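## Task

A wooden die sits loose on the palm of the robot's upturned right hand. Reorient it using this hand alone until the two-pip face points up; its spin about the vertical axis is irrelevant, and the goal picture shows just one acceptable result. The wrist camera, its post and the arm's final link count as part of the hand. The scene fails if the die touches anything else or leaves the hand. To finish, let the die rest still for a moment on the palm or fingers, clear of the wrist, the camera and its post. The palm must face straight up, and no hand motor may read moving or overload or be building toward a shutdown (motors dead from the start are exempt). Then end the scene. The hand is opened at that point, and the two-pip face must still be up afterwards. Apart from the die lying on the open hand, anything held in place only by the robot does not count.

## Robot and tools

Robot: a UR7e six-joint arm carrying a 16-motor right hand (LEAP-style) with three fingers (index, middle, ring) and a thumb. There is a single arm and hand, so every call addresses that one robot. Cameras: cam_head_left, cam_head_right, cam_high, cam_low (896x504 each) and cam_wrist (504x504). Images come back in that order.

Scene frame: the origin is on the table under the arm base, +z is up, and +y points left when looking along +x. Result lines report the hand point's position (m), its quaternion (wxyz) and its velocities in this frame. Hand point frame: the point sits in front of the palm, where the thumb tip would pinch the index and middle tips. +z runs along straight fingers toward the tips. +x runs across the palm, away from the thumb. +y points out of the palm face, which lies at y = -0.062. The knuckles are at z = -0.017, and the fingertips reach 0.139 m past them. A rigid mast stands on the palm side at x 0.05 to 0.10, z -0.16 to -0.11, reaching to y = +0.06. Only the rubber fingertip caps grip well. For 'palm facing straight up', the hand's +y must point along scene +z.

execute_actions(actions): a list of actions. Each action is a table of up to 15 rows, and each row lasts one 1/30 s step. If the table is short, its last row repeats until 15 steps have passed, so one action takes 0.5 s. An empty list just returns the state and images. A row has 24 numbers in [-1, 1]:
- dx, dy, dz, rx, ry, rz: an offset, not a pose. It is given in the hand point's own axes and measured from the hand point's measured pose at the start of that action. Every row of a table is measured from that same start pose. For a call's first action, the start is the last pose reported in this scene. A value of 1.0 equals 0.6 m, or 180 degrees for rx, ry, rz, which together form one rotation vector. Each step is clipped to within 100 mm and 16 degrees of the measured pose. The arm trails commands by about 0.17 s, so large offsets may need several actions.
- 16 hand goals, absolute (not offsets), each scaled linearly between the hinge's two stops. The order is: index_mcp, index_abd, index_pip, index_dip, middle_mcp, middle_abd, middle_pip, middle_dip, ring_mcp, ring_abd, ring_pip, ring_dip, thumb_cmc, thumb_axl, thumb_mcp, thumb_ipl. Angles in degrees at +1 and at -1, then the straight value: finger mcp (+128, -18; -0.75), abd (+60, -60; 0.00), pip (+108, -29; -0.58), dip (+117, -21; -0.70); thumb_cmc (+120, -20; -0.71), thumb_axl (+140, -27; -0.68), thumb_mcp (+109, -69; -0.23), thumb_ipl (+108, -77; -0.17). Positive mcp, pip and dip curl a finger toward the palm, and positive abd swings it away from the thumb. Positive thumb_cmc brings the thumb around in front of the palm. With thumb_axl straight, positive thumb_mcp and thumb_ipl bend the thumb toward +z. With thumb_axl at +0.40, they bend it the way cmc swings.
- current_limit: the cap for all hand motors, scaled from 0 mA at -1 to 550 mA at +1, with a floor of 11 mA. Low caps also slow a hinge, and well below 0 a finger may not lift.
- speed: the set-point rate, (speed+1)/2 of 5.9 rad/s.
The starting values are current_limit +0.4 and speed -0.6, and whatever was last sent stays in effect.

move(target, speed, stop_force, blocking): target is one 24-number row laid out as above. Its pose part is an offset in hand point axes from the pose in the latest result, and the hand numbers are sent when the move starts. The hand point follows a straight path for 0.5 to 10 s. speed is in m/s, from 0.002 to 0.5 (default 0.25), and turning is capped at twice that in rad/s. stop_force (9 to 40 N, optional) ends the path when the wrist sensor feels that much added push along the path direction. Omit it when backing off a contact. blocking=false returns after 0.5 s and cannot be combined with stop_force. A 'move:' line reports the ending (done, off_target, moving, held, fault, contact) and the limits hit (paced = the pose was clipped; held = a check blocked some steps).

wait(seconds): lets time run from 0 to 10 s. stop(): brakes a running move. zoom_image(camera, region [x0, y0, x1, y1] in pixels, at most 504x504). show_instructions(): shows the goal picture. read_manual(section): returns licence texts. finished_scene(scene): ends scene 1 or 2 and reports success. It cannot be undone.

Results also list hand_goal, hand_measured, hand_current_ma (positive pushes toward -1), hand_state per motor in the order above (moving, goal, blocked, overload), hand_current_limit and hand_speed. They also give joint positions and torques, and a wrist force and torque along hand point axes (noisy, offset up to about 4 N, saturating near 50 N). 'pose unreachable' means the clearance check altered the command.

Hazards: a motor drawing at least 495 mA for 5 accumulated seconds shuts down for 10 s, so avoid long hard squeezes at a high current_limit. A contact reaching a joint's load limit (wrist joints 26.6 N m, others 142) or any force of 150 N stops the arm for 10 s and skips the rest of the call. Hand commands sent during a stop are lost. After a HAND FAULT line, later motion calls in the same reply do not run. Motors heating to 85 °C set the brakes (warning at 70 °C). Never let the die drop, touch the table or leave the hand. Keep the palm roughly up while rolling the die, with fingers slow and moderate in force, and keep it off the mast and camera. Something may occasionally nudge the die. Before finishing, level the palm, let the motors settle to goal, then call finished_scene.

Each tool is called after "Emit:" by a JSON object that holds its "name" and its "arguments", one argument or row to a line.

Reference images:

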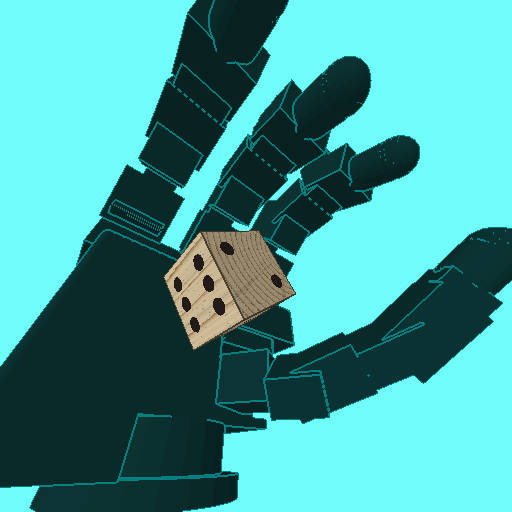

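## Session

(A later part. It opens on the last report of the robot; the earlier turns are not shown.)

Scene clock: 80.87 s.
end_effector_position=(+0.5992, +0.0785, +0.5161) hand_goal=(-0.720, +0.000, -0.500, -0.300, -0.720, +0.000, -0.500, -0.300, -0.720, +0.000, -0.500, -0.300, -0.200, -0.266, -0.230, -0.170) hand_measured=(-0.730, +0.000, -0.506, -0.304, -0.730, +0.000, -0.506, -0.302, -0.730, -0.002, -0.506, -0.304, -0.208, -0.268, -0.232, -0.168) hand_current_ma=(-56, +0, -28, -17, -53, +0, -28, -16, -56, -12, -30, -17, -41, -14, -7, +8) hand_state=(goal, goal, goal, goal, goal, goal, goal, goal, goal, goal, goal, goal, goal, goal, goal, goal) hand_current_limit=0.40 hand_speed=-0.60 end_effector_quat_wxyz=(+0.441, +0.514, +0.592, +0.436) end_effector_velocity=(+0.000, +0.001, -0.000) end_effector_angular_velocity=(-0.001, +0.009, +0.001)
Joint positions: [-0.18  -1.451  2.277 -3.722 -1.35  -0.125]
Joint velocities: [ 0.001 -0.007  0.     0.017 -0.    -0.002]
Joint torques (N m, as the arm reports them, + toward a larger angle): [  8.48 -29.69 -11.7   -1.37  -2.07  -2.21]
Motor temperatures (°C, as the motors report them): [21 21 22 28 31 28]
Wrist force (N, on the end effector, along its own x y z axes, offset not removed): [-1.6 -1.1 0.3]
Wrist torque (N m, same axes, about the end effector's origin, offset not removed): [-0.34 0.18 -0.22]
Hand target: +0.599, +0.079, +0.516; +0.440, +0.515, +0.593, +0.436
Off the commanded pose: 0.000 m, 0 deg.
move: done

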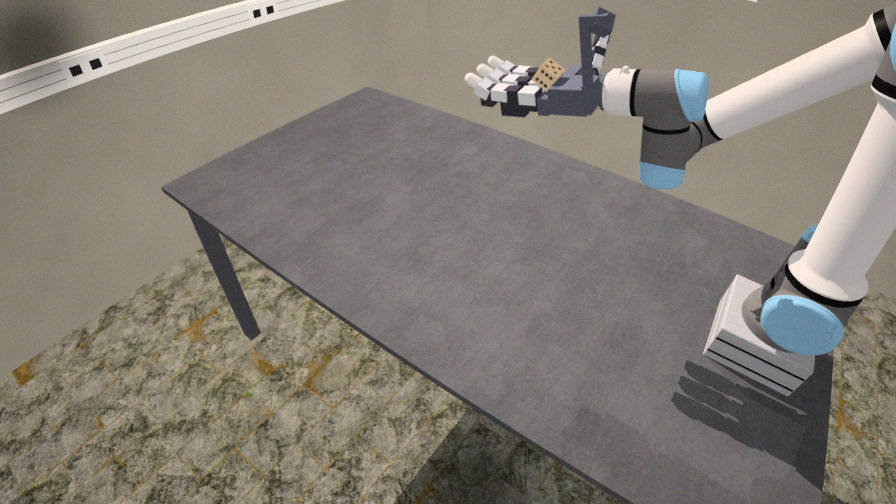

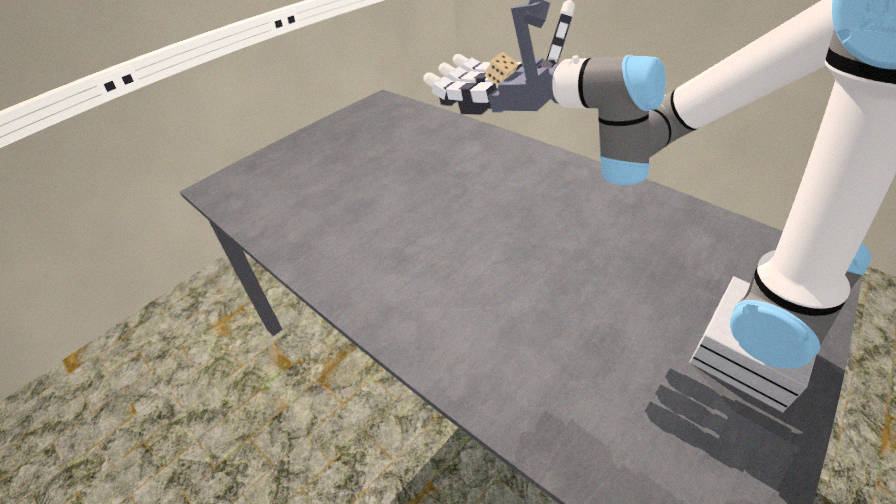

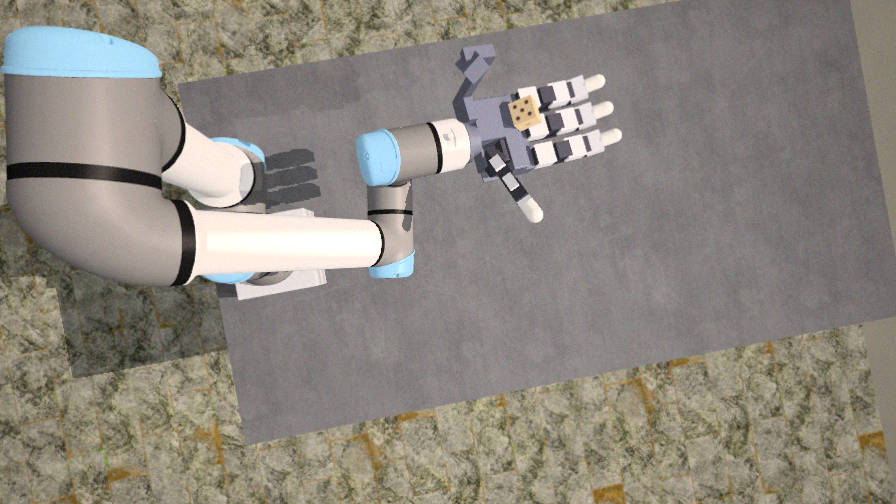

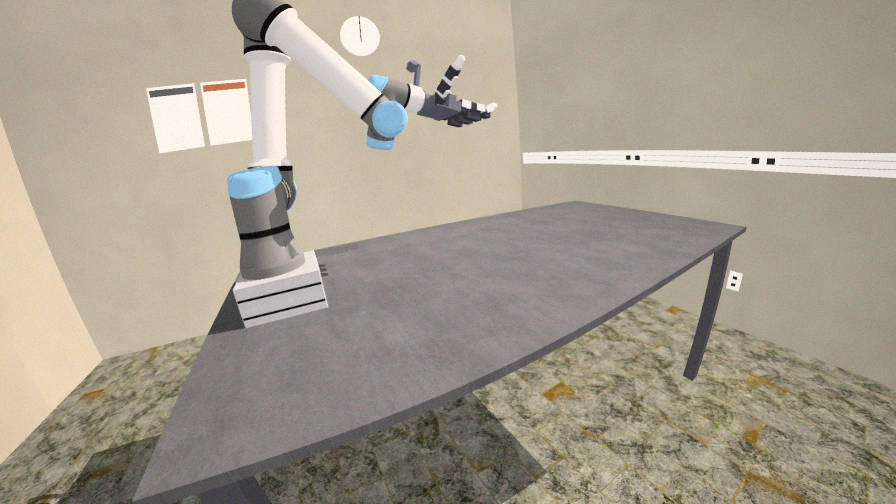

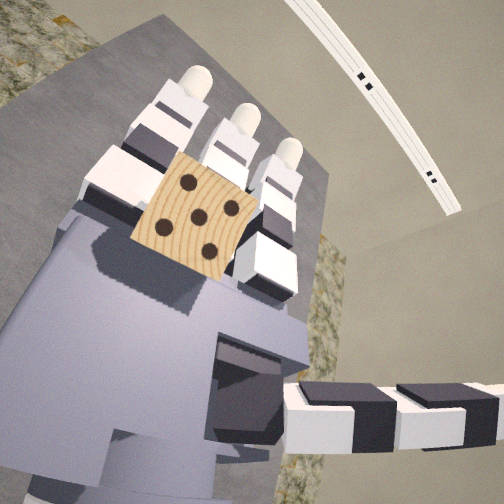

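Emit:
{"name": "execute_actions", "arguments": {
  "actions": [
    [[0,0,0,0,0,0,-0.72,0,0.3,-0.6,-0.72,0,0.3,-0.6,-0.72,0,0.3,-0.6,-0.2,-0.266,-0.23,-0.17,0.4,-0.5]],
    [[0,0,0,0,0,0,-0.72,0,0.3,-0.6,-0.72,0,0.3,-0.6,-0.72,0,0.3,-0.6,-0.2,-0.266,-0.23,-0.17,0.4,-0.5]],
    [[0,0,0,0,0,0,-0.72,0,0.3,-0.6,-0.72,0,0.3,-0.6,-0.72,0,0.3,-0.6,-0.2,-0.266,-0.23,-0.17,0.4,-0.5]]
  ]
}}

Emit:
{"name": "move", "arguments": {
  "target": [0,0,0,0.09,0,0,-0.72,0,0.3,-0.6,-0.72,0,0.3,-0.6,-0.72,0,0.3,-0.6,-0.2,-0.266,-0.23,-0.17,0.4,-0.5],
  "speed": 0.05
}}

Emit:
{"name": "zoom_image", "arguments": {
  "camera": "cam_high",
  "region": [420, 40, 640, 200]
}}

Emit:
{"name": "zoom_image", "arguments": {
  "camera": "cam_head_left",
  "region": [440, 0, 660, 160]
}}

Scene clock: 90.57 s.
end_effector_position=(+0.5992, +0.0785, +0.5162) hand_goal=(-0.720, +0.000, +0.300, -0.600, -0.720, +0.000, +0.300, -0.600, -0.720, +0.000, +0.300, -0.600, -0.200, -0.266, -0.230, -0.170) hand_measured=(-0.730, +0.000, +0.292, -0.598, -0.730, +0.000, +0.292, -0.598, -0.730, -0.002, +0.292, -0.598, -0.208, -0.268, -0.232, -0.168) hand_current_ma=(-56, +0, -38, +12, -53, +0, -38, +11, -56, -12, -41, +12, -41, -14, -7, +8) hand_state=(goal, goal, goal, goal, goal, goal, goal, goal, goal, goal, goal, goal, goal, goal, goal, goal) hand_current_limit=0.40 hand_speed=-0.50 end_effector_quat_wxyz=(+0.441, +0.514, +0.592, +0.436) end_effector_velocity=(-0.000, -0.000, +0.000) end_effector_angular_velocity=(-0.001, -0.000, -0.001)
Joint positions: [-0.18  -1.451  2.277 -3.722 -1.35  -0.125]
Joint velocities: [ 0.    -0.001 -0.     0.001 -0.001 -0.   ]
Joint torques (N m, as the arm reports them, + toward a larger angle): [  7.09 -17.66 -21.46  -4.44   1.23   0.64]
Motor temperatures (°C, as the motors report them): [21 21 22 28 31 28]
Wrist force (N, on the end effector, along its own x y z axes, offset not removed): [2.0 -0.4 1.2]
Wrist torque (N m, same axes, about the end effector's origin, offset not removed): [-0.29 -0.41 0.15]
Hand target: +0.599, +0.079, +0.516; +0.441, +0.514, +0.592, +0.436
Off the commanded pose: 0.000 m, 0 deg.

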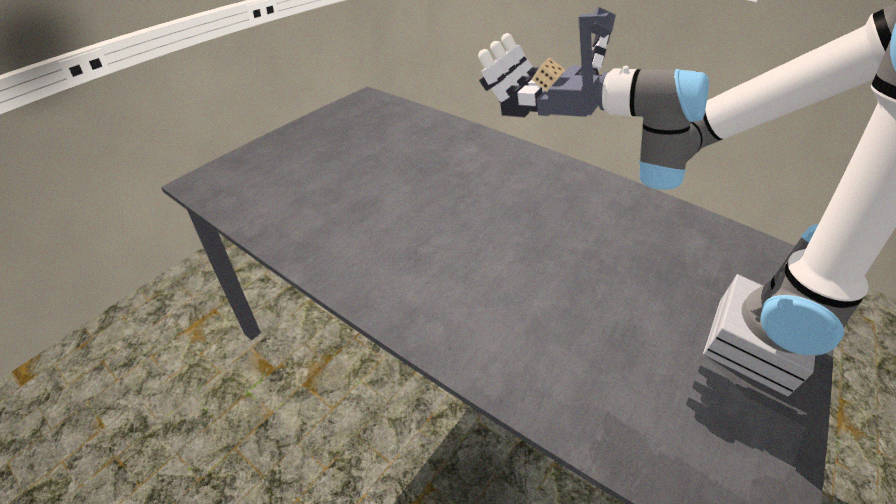

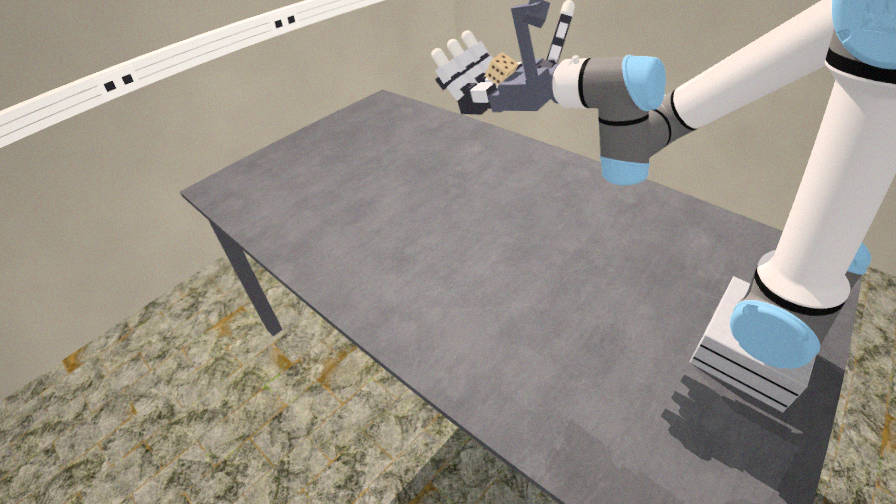

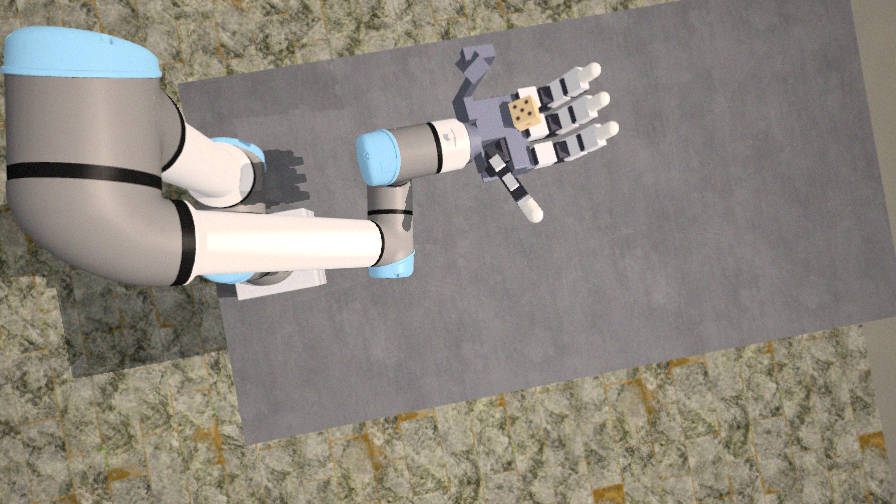

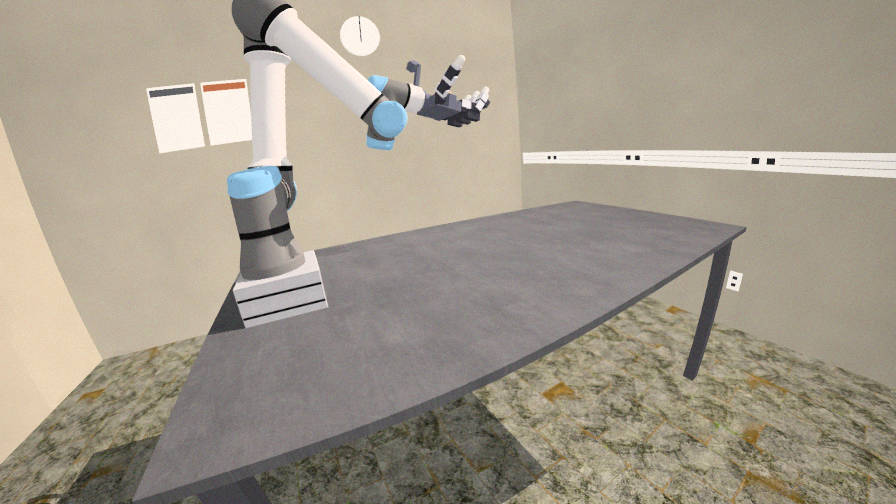

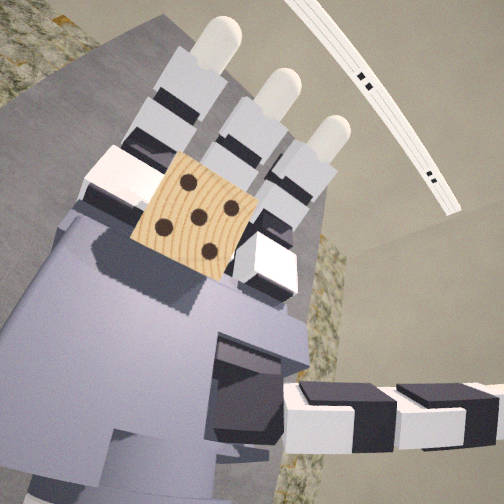

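Scene clock: 93.70 s.
end_effector_position=(+0.5992, +0.0785, +0.5162) hand_goal=(-0.720, +0.000, +0.300, -0.600, -0.720, +0.000, +0.300, -0.600, -0.720, +0.000, +0.300, -0.600, -0.200, -0.266, -0.230, -0.170) hand_measured=(-0.730, +0.000, +0.292, -0.598, -0.730, +0.000, +0.292, -0.598, -0.730, -0.002, +0.292, -0.598, -0.208, -0.268, -0.232, -0.168) hand_current_ma=(-56, +0, -38, +12, -59, +0, -38, +11, -59, -11, -40, +11, -41, -14, -7, +8) hand_state=(goal, goal, goal, goal, goal, goal, goal, goal, goal, goal, goal, goal, goal, goal, goal, goal) hand_current_limit=0.40 hand_speed=-0.50 end_effector_quat_wxyz=(+0.364, +0.571, +0.648, +0.349) end_effector_velocity=(-0.000, +0.001, -0.000) end_effector_angular_velocity=(-0.000, +0.009, +0.001)
Joint positions: [-0.166 -1.66   2.226 -3.179 -1.406 -0.175]
Joint velocities: [ 0.001 -0.005 -0.003  0.017 -0.001 -0.001]
Joint torques (N m, as the arm reports them, + toward a larger angle): [  8.3  -25.1  -27.72  -2.4   -1.87  -2.13]
Motor temperatures (°C, as the motors report them): [21 21 22 28 31 28]
Wrist force (N, on the end effector, along its own x y z axes, offset not removed): [-0.2 -1.6 0.4]
Wrist torque (N m, same axes, about the end effector's origin, offset not removed): [-0.41 -0.11 -0.18]
Hand target: +0.599, +0.079, +0.516; +0.364, +0.571, +0.648, +0.349
Off the commanded pose: 0.000 m, 0 deg.
move: done

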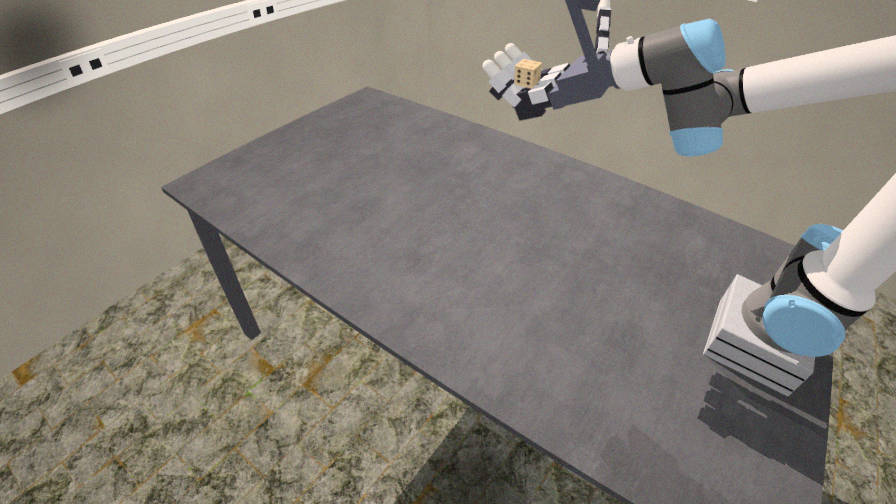

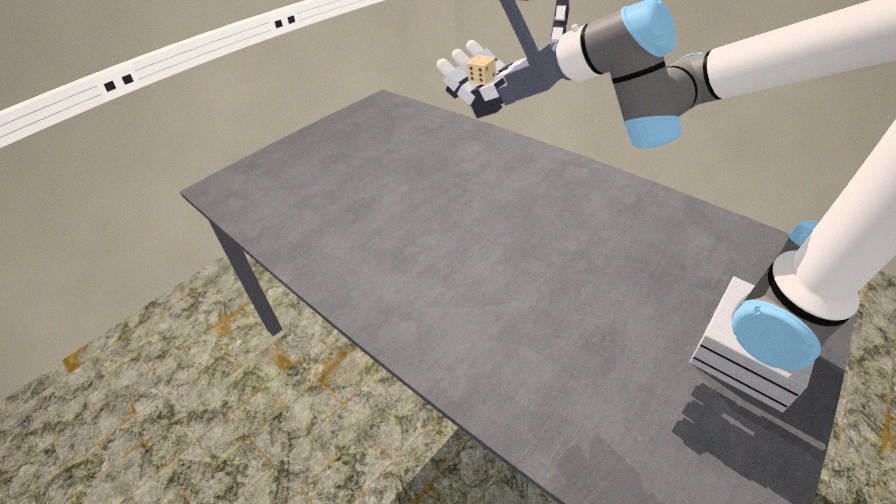

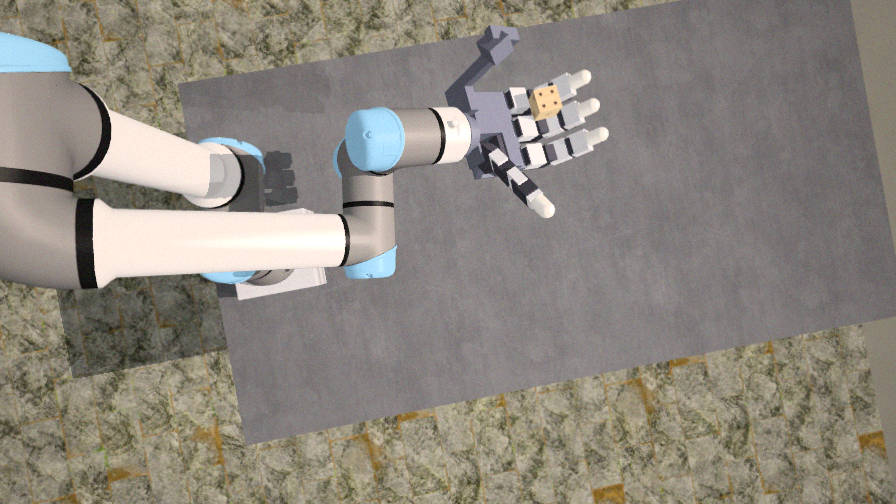

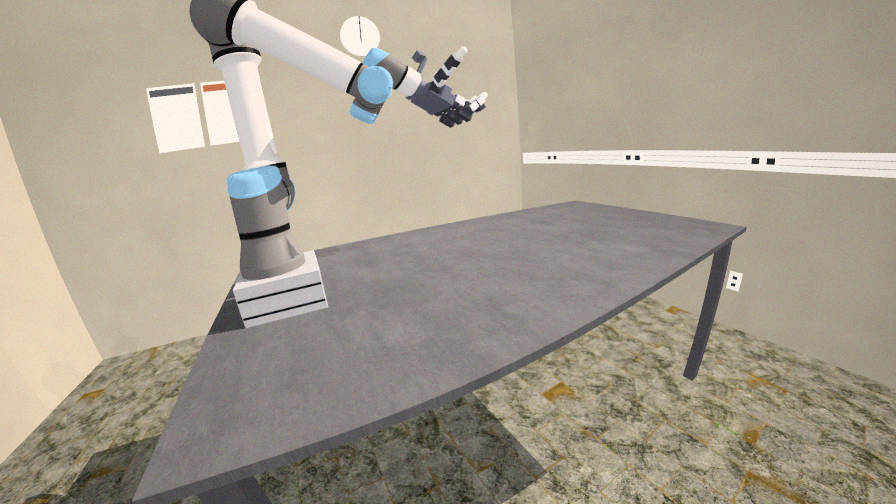

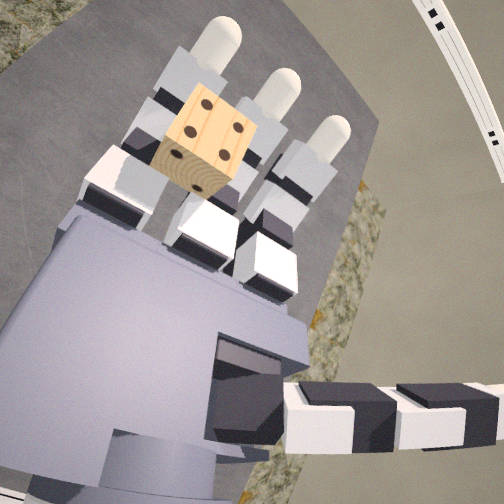

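Region (420, 40, 640, 200) of cam_high's 896x504 image, scaled by 2.291, with more detail than that image has; it fills the top 367 rows of this view, and the rest is white.

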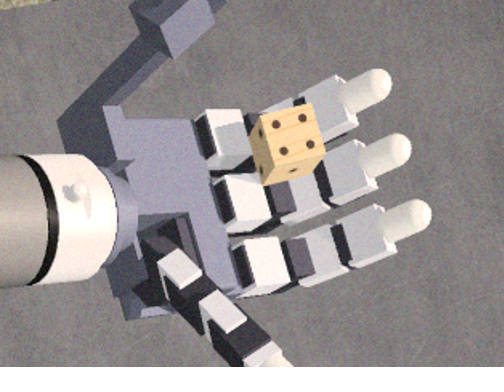

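Region (440, 0, 660, 160) of cam_head_left's 896x504 image, scaled by 2.291, with more detail than that image has; it fills the top 367 rows of this view, and the rest is white.

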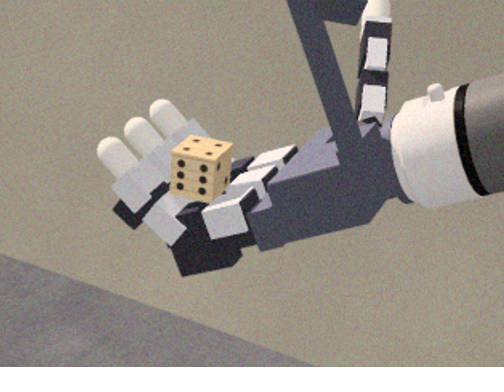

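Emit:
{"name": "move", "arguments": {
  "target": [0,0,0,0.13,0,0,-0.72,0,0.3,-0.2,-0.72,0,0.3,-0.2,-0.72,0,0.3,-0.2,-0.2,-0.266,-0.23,-0.17,0.4,-0.5],
  "speed": 0.04
}}

Emit:
{"name": "zoom_image", "arguments": {
  "camera": "cam_head_left",
  "region": [440, 0, 660, 160]
}}

Scene clock: 102.60 s.
end_effector_position=(+0.5991, +0.0786, +0.5162) hand_goal=(-0.720, +0.000, +0.300, -0.200, -0.720, +0.000, +0.300, -0.200, -0.720, +0.000, +0.300, -0.200, -0.200, -0.266, -0.230, -0.170) hand_measured=(-0.730, +0.000, +0.292, -0.204, -0.730, +0.000, +0.292, -0.202, -0.730, -0.002, +0.292, -0.204, -0.208, -0.268, -0.230, -0.168) hand_current_ma=(-56, +0, -38, -18, -59, +0, -38, -17, -59, -11, -40, -18, -41, -14, +2, +8) hand_state=(goal, goal, goal, goal, goal, goal, goal, goal, goal, goal, goal, goal, goal, goal, goal, goal) hand_current_limit=0.40 hand_speed=-0.50 end_effector_quat_wxyz=(+0.241, +0.633, +0.705, +0.211) end_effector_velocity=(+0.000, -0.000, -0.000) end_effector_angular_velocity=(-0.001, +0.010, -0.000)
Joint positions: [-0.129 -1.761  1.982 -2.433 -1.51  -0.196]
Joint velocities: [ 0.001  0.001 -0.008  0.017 -0.002 -0.   ]
Joint torques (N m, as the arm reports them, + toward a larger angle): [  9.78 -10.35 -30.93  -2.73  -1.97   2.1 ]
Motor temperatures (°C, as the motors report them): [21 21 22 28 31 28]
Wrist force (N, on the end effector, along its own x y z axes, offset not removed): [1.1 -1.9 -0.6]
Wrist torque (N m, same axes, about the end effector's origin, offset not removed): [-0.23 -0.17 0.06]
Hand target: +0.599, +0.079, +0.516; +0.240, +0.633, +0.705, +0.210
Off the commanded pose: 0.000 m, 0 deg.
move: done

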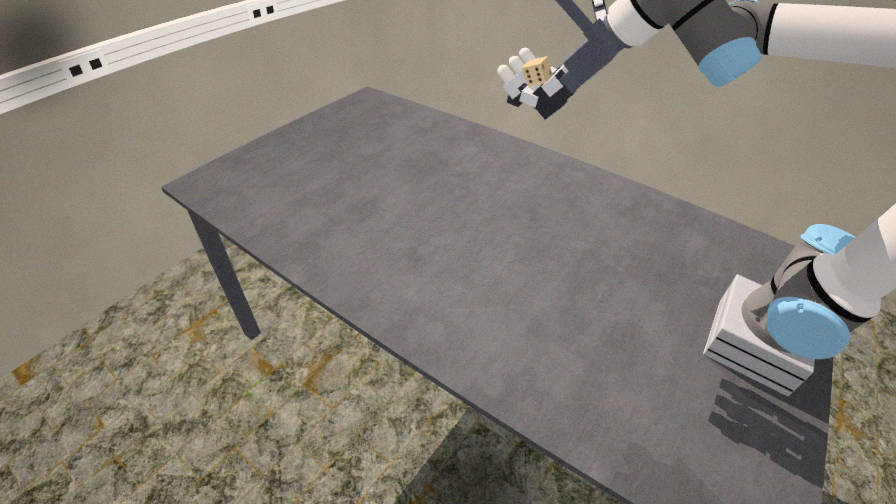

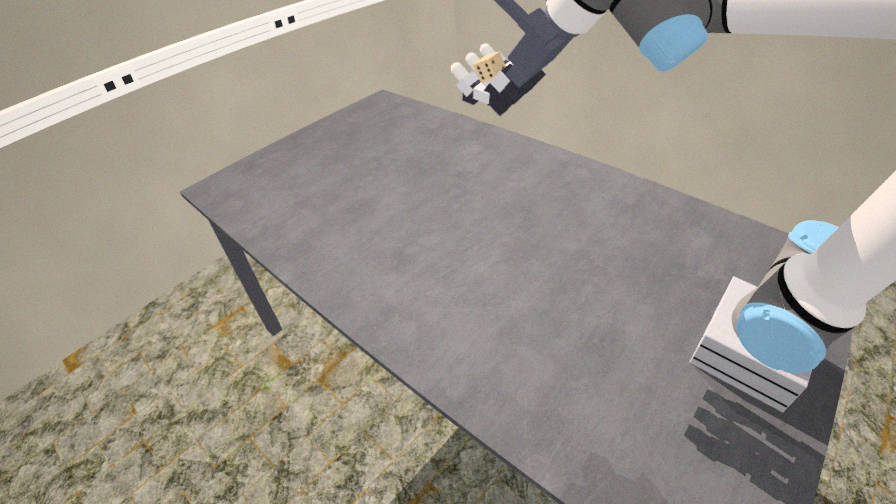

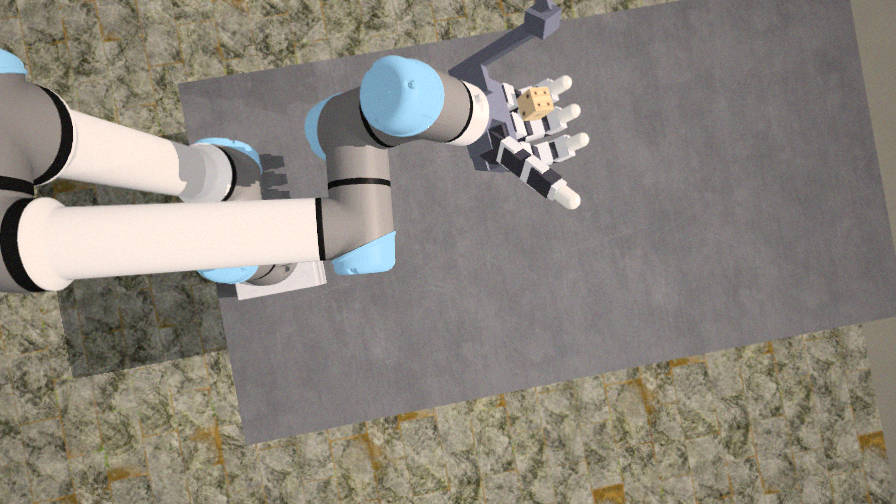

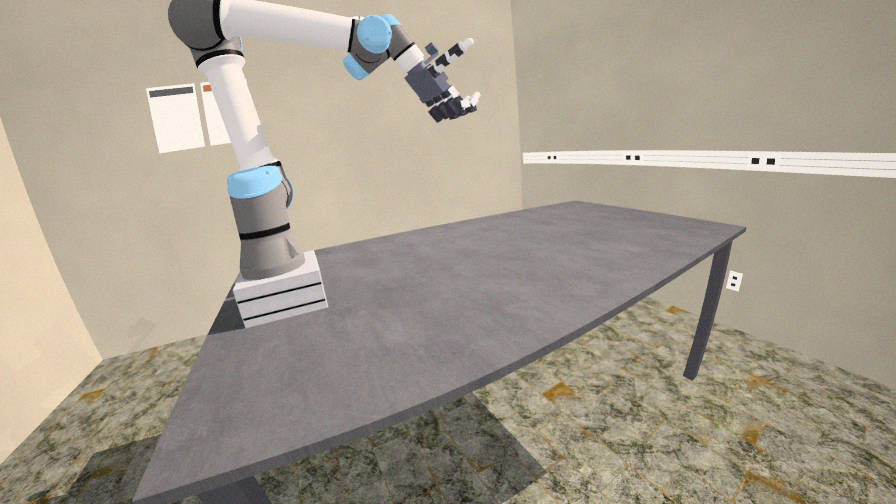

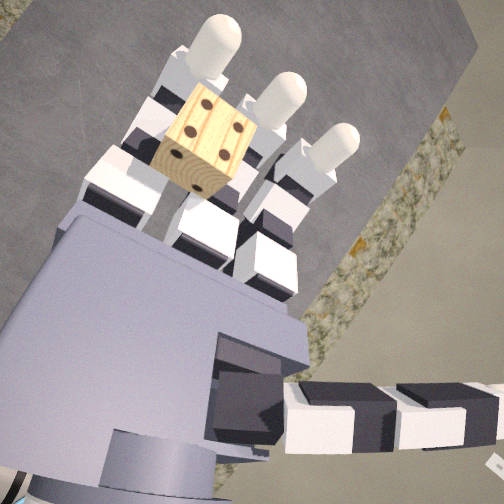

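Region (440, 0, 660, 160) of cam_head_left's 896x504 image, scaled by 2.291, with more detail than that image has; it fills the top 367 rows of this view, and the rest is white.

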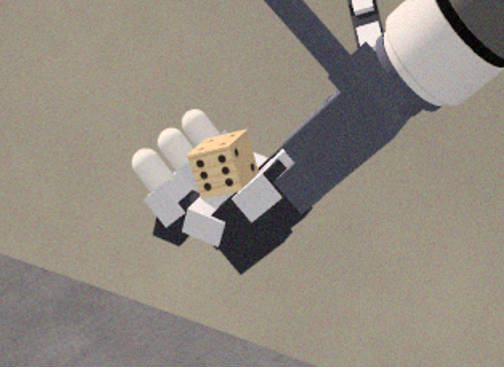

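Emit:
{"name": "move", "arguments": {
  "target": [0,0,0,0.11,0,0,-0.72,0,0.45,-0.2,-0.72,0,0.45,-0.2,-0.72,0,0.45,-0.2,-0.2,-0.266,-0.23,-0.17,0.4,-0.5],
  "speed": 0.04
}}

Emit:
{"name": "zoom_image", "arguments": {
  "camera": "cam_head_left",
  "region": [440, 0, 660, 160]
}}

Emit:
{"name": "zoom_image", "arguments": {
  "camera": "cam_low",
  "region": [380, 20, 520, 140]
}}

Scene clock: 111.33 s.
end_effector_position=(+0.5991, +0.0786, +0.5162) hand_goal=(-0.720, +0.000, +0.450, -0.200, -0.720, +0.000, +0.450, -0.200, -0.720, +0.000, +0.450, -0.200, -0.200, -0.266, -0.230, -0.170) hand_measured=(-0.730, +0.000, +0.442, -0.204, -0.730, +0.000, +0.440, -0.202, -0.730, -0.002, +0.438, -0.204, -0.208, -0.268, -0.228, -0.168) hand_current_ma=(-56, +0, -45, -18, -59, +0, -52, -17, -59, -11, -56, -18, -41, -14, +12, +8) hand_state=(goal, goal, goal, goal, goal, goal, goal, goal, goal, goal, goal, goal, goal, goal, goal, goal) hand_current_limit=0.40 hand_speed=-0.50 end_effector_quat_wxyz=(+0.129, +0.664, +0.731, +0.087) end_effector_velocity=(+0.001, +0.001, -0.001) end_effector_angular_velocity=(+0.001, +0.010, +0.000)
Joint positions: [-0.094 -1.677  1.676 -1.874 -1.589 -0.173]
Joint velocities: [ 0.001  0.006 -0.01   0.014  0.     0.001]
Joint torques (N m, as the arm reports them, + toward a larger angle): [  7.81 -12.99 -31.37  -1.21  -2.34   2.19]
Motor temperatures (°C, as the motors report them): [21 21 22 28 31 28]
Wrist force (N, on the end effector, along its own x y z axes, offset not removed): [1.4 -1.7 0.3]
Wrist torque (N m, same axes, about the end effector's origin, offset not removed): [-0.45 -0.20 0.03]
Hand target: +0.599, +0.079, +0.516; +0.128, +0.664, +0.731, +0.086
Off the commanded pose: 0.000 m, 0 deg.
move: done

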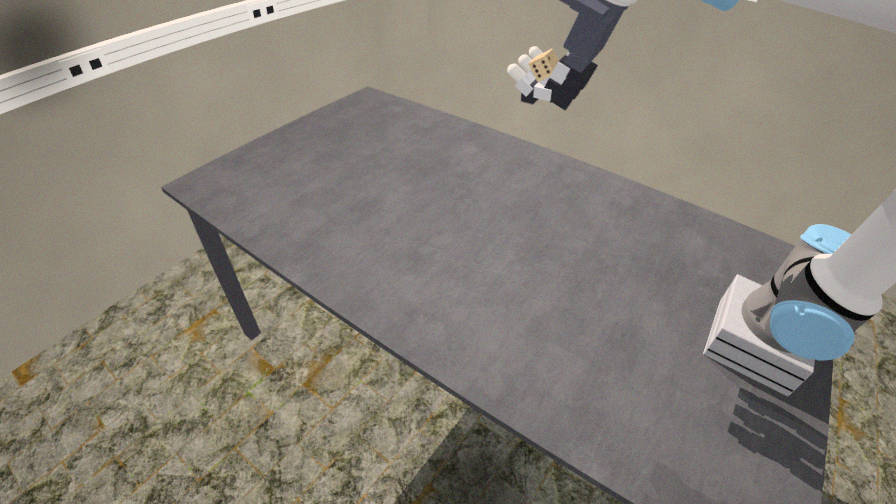

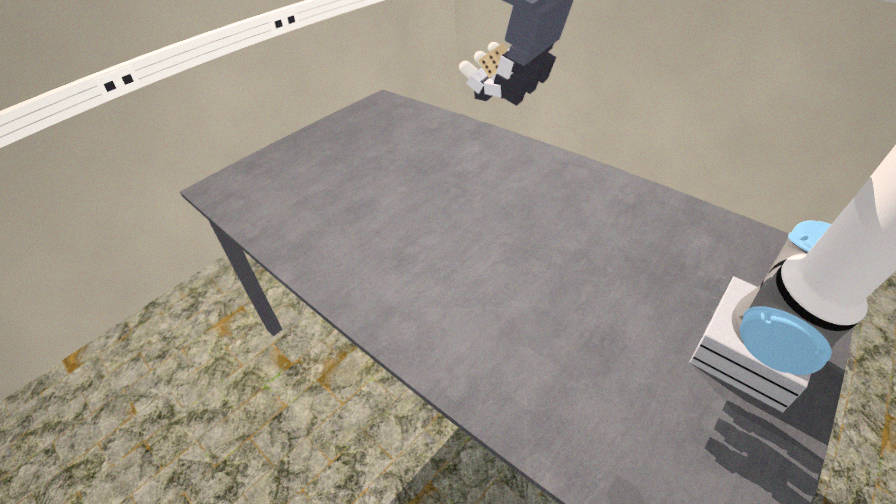

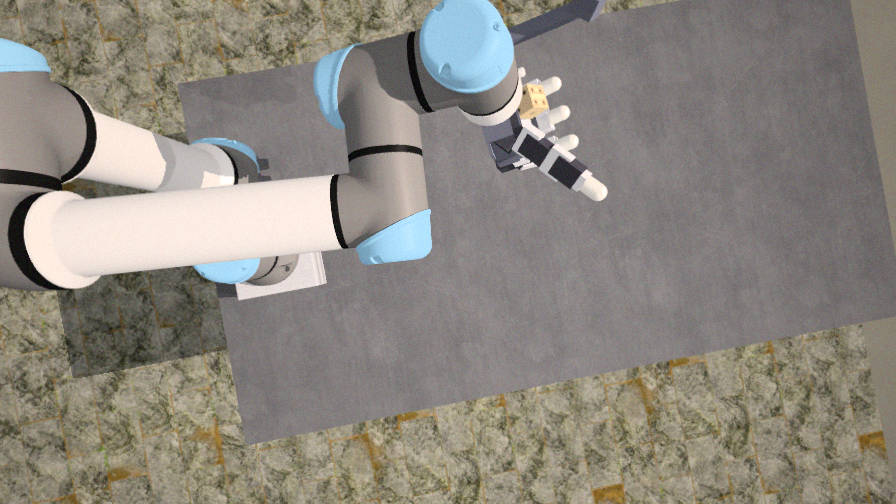

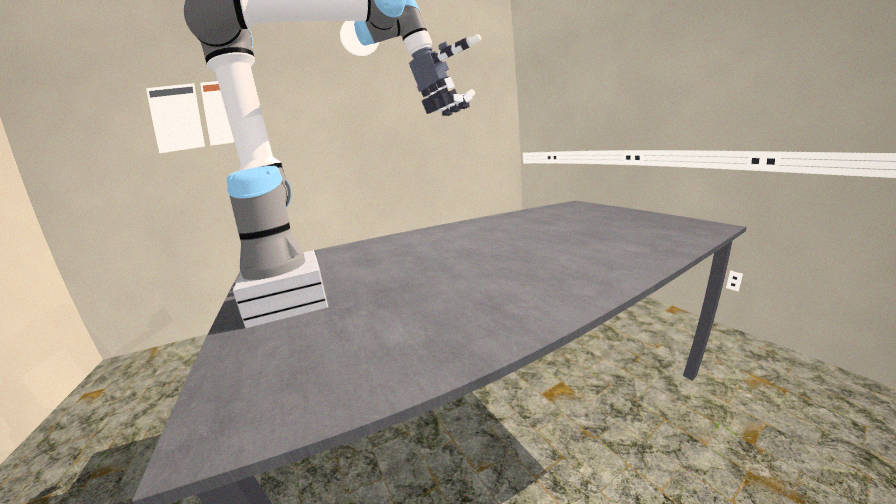

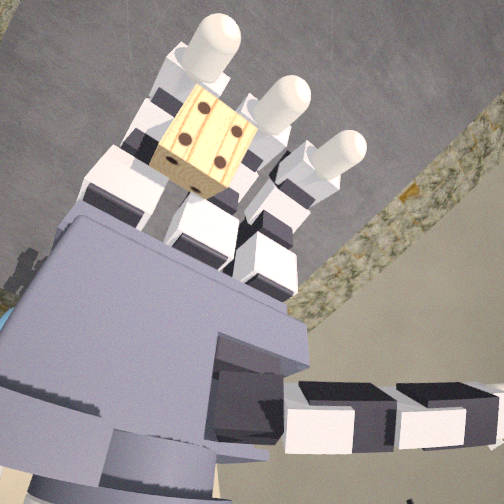

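Region (440, 0, 660, 160) of cam_head_left's 896x504 image, scaled by 2.291, with more detail than that image has; it fills the top 367 rows of this view, and the rest is white.

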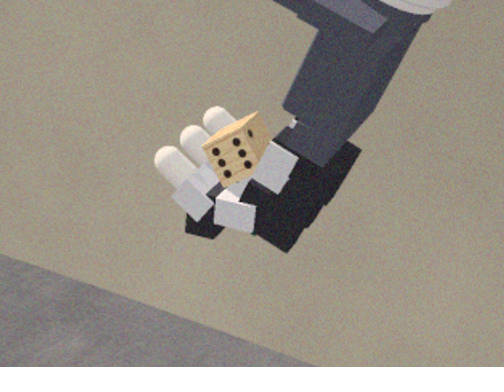

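Region (380, 20, 520, 140) of cam_low's 896x504 image, scaled by 3.600, with more detail than that image has; it fills the top 432 rows of this view, and the rest is white.

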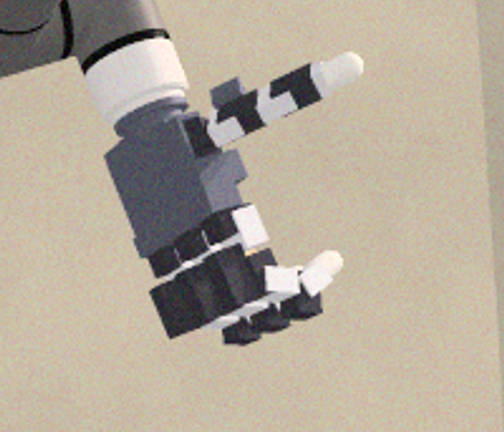

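Emit:
{"name": "execute_actions", "arguments": {
  "actions": [
    [[0,0,0,0,0,0,-0.72,0,0.35,-0.5,-0.72,0,0.35,-0.5,-0.72,0,0.35,-0.5,-0.2,-0.266,-0.23,-0.17,0.4,-0.8]],
    [[0,0,0,0,0,0,-0.72,0,0.35,-0.5,-0.72,0,0.35,-0.5,-0.72,0,0.35,-0.5,-0.2,-0.266,-0.23,-0.17,0.4,-0.8]],
    [[0,0,0,0,0,0,-0.72,0,0.35,-0.5,-0.72,0,0.35,-0.5,-0.72,0,0.35,-0.5,-0.2,-0.266,-0.23,-0.17,0.4,-0.8]]
  ]
}}

Emit:
{"name": "zoom_image", "arguments": {
  "camera": "cam_head_left",
  "region": [440, 0, 660, 160]
}}

Scene clock: 117.47 s.
end_effector_position=(+0.5991, +0.0786, +0.5162) hand_goal=(-0.720, +0.000, +0.350, -0.500, -0.720, +0.000, +0.350, -0.500, -0.720, +0.000, +0.350, -0.500, -0.200, -0.266, -0.230, -0.170) hand_measured=(-0.730, +0.000, +0.350, -0.498, -0.730, +0.000, +0.350, -0.498, -0.730, -0.002, +0.348, -0.498, -0.208, -0.268, -0.228, -0.168) hand_current_ma=(-56, +0, -2, +11, -59, +0, -5, +11, -59, -11, -7, +11, -41, -14, +12, +8) hand_state=(goal, goal, goal, goal, goal, goal, goal, goal, goal, goal, goal, goal, goal, goal, goal, goal) hand_current_limit=0.40 hand_speed=-0.80 end_effector_quat_wxyz=(+0.129, +0.664, +0.731, +0.087) end_effector_velocity=(-0.000, -0.000, -0.000) end_effector_angular_velocity=(-0.001, +0.000, -0.000)
Joint positions: [-0.094 -1.677  1.676 -1.874 -1.589 -0.173]
Joint velocities: [ 0.     0.     0.    -0.    -0.001 -0.   ]
Joint torques (N m, as the arm reports them, + toward a larger angle): [  0.26 -25.11 -19.4   -5.3    1.51  -1.1 ]
Motor temperatures (°C, as the motors report them): [21 21 22 28 31 28]
Wrist force (N, on the end effector, along its own x y z axes, offset not removed): [-3.1 -0.8 -0.8]
Wrist torque (N m, same axes, about the end effector's origin, offset not removed): [-0.12 0.33 -0.42]
Hand target: +0.599, +0.079, +0.516; +0.129, +0.664, +0.731, +0.087
Off the commanded pose: 0.000 m, 0 deg.

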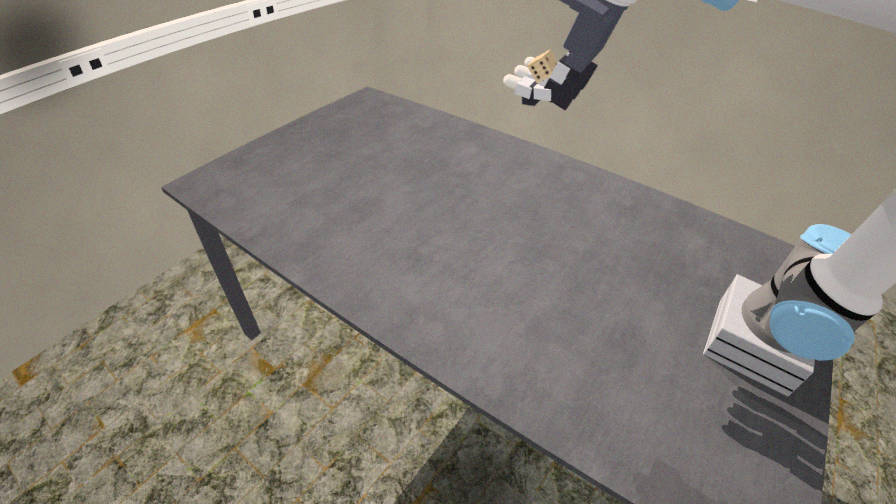

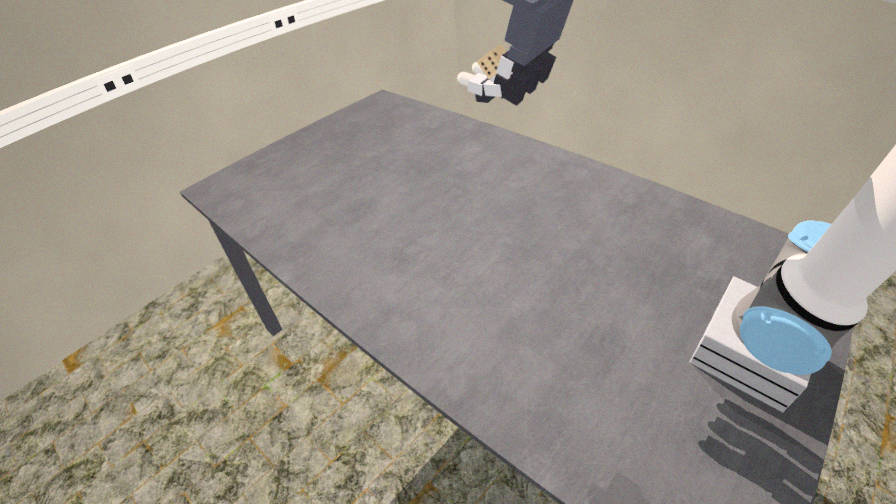

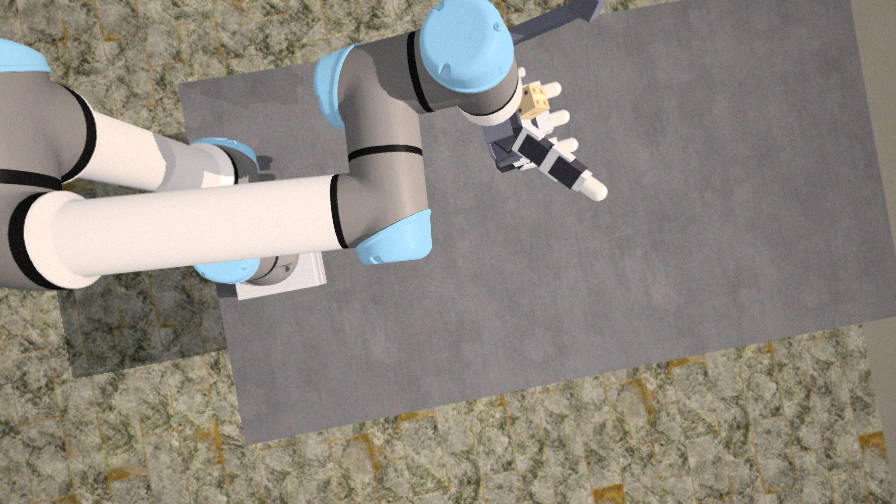

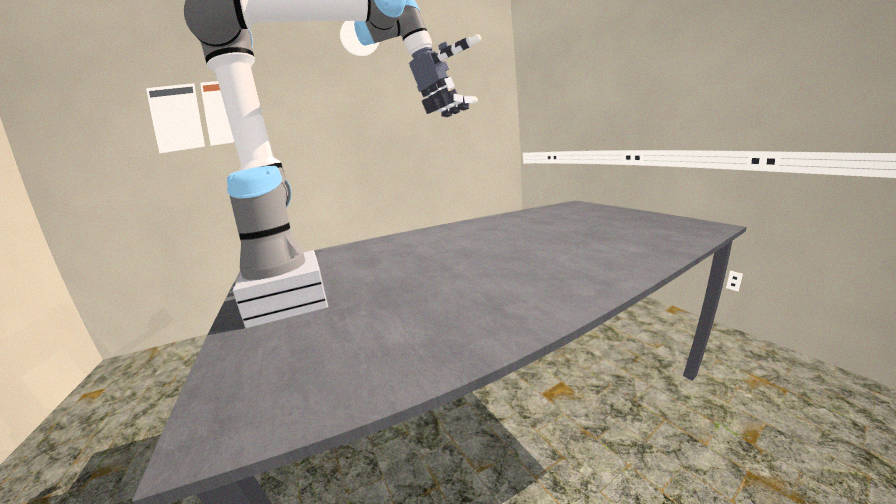

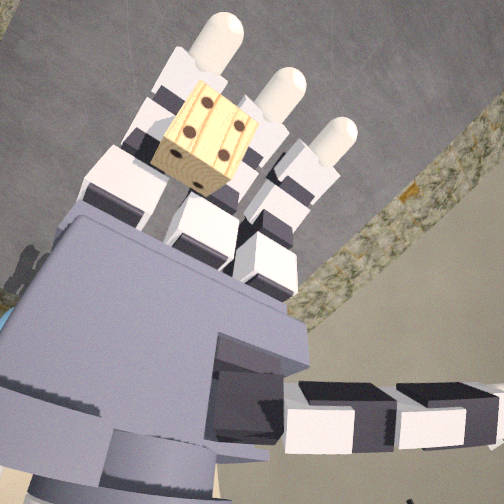

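Region (440, 0, 660, 160) of cam_head_left's 896x504 image, scaled by 2.291, with more detail than that image has; it fills the top 367 rows of this view, and the rest is white.

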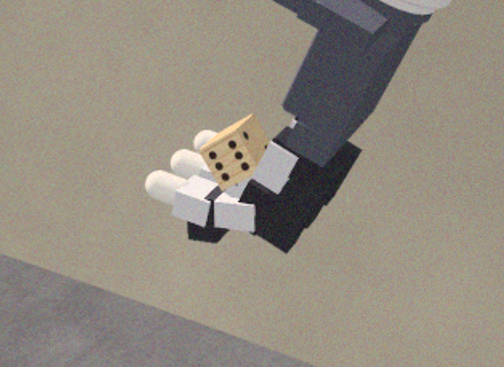

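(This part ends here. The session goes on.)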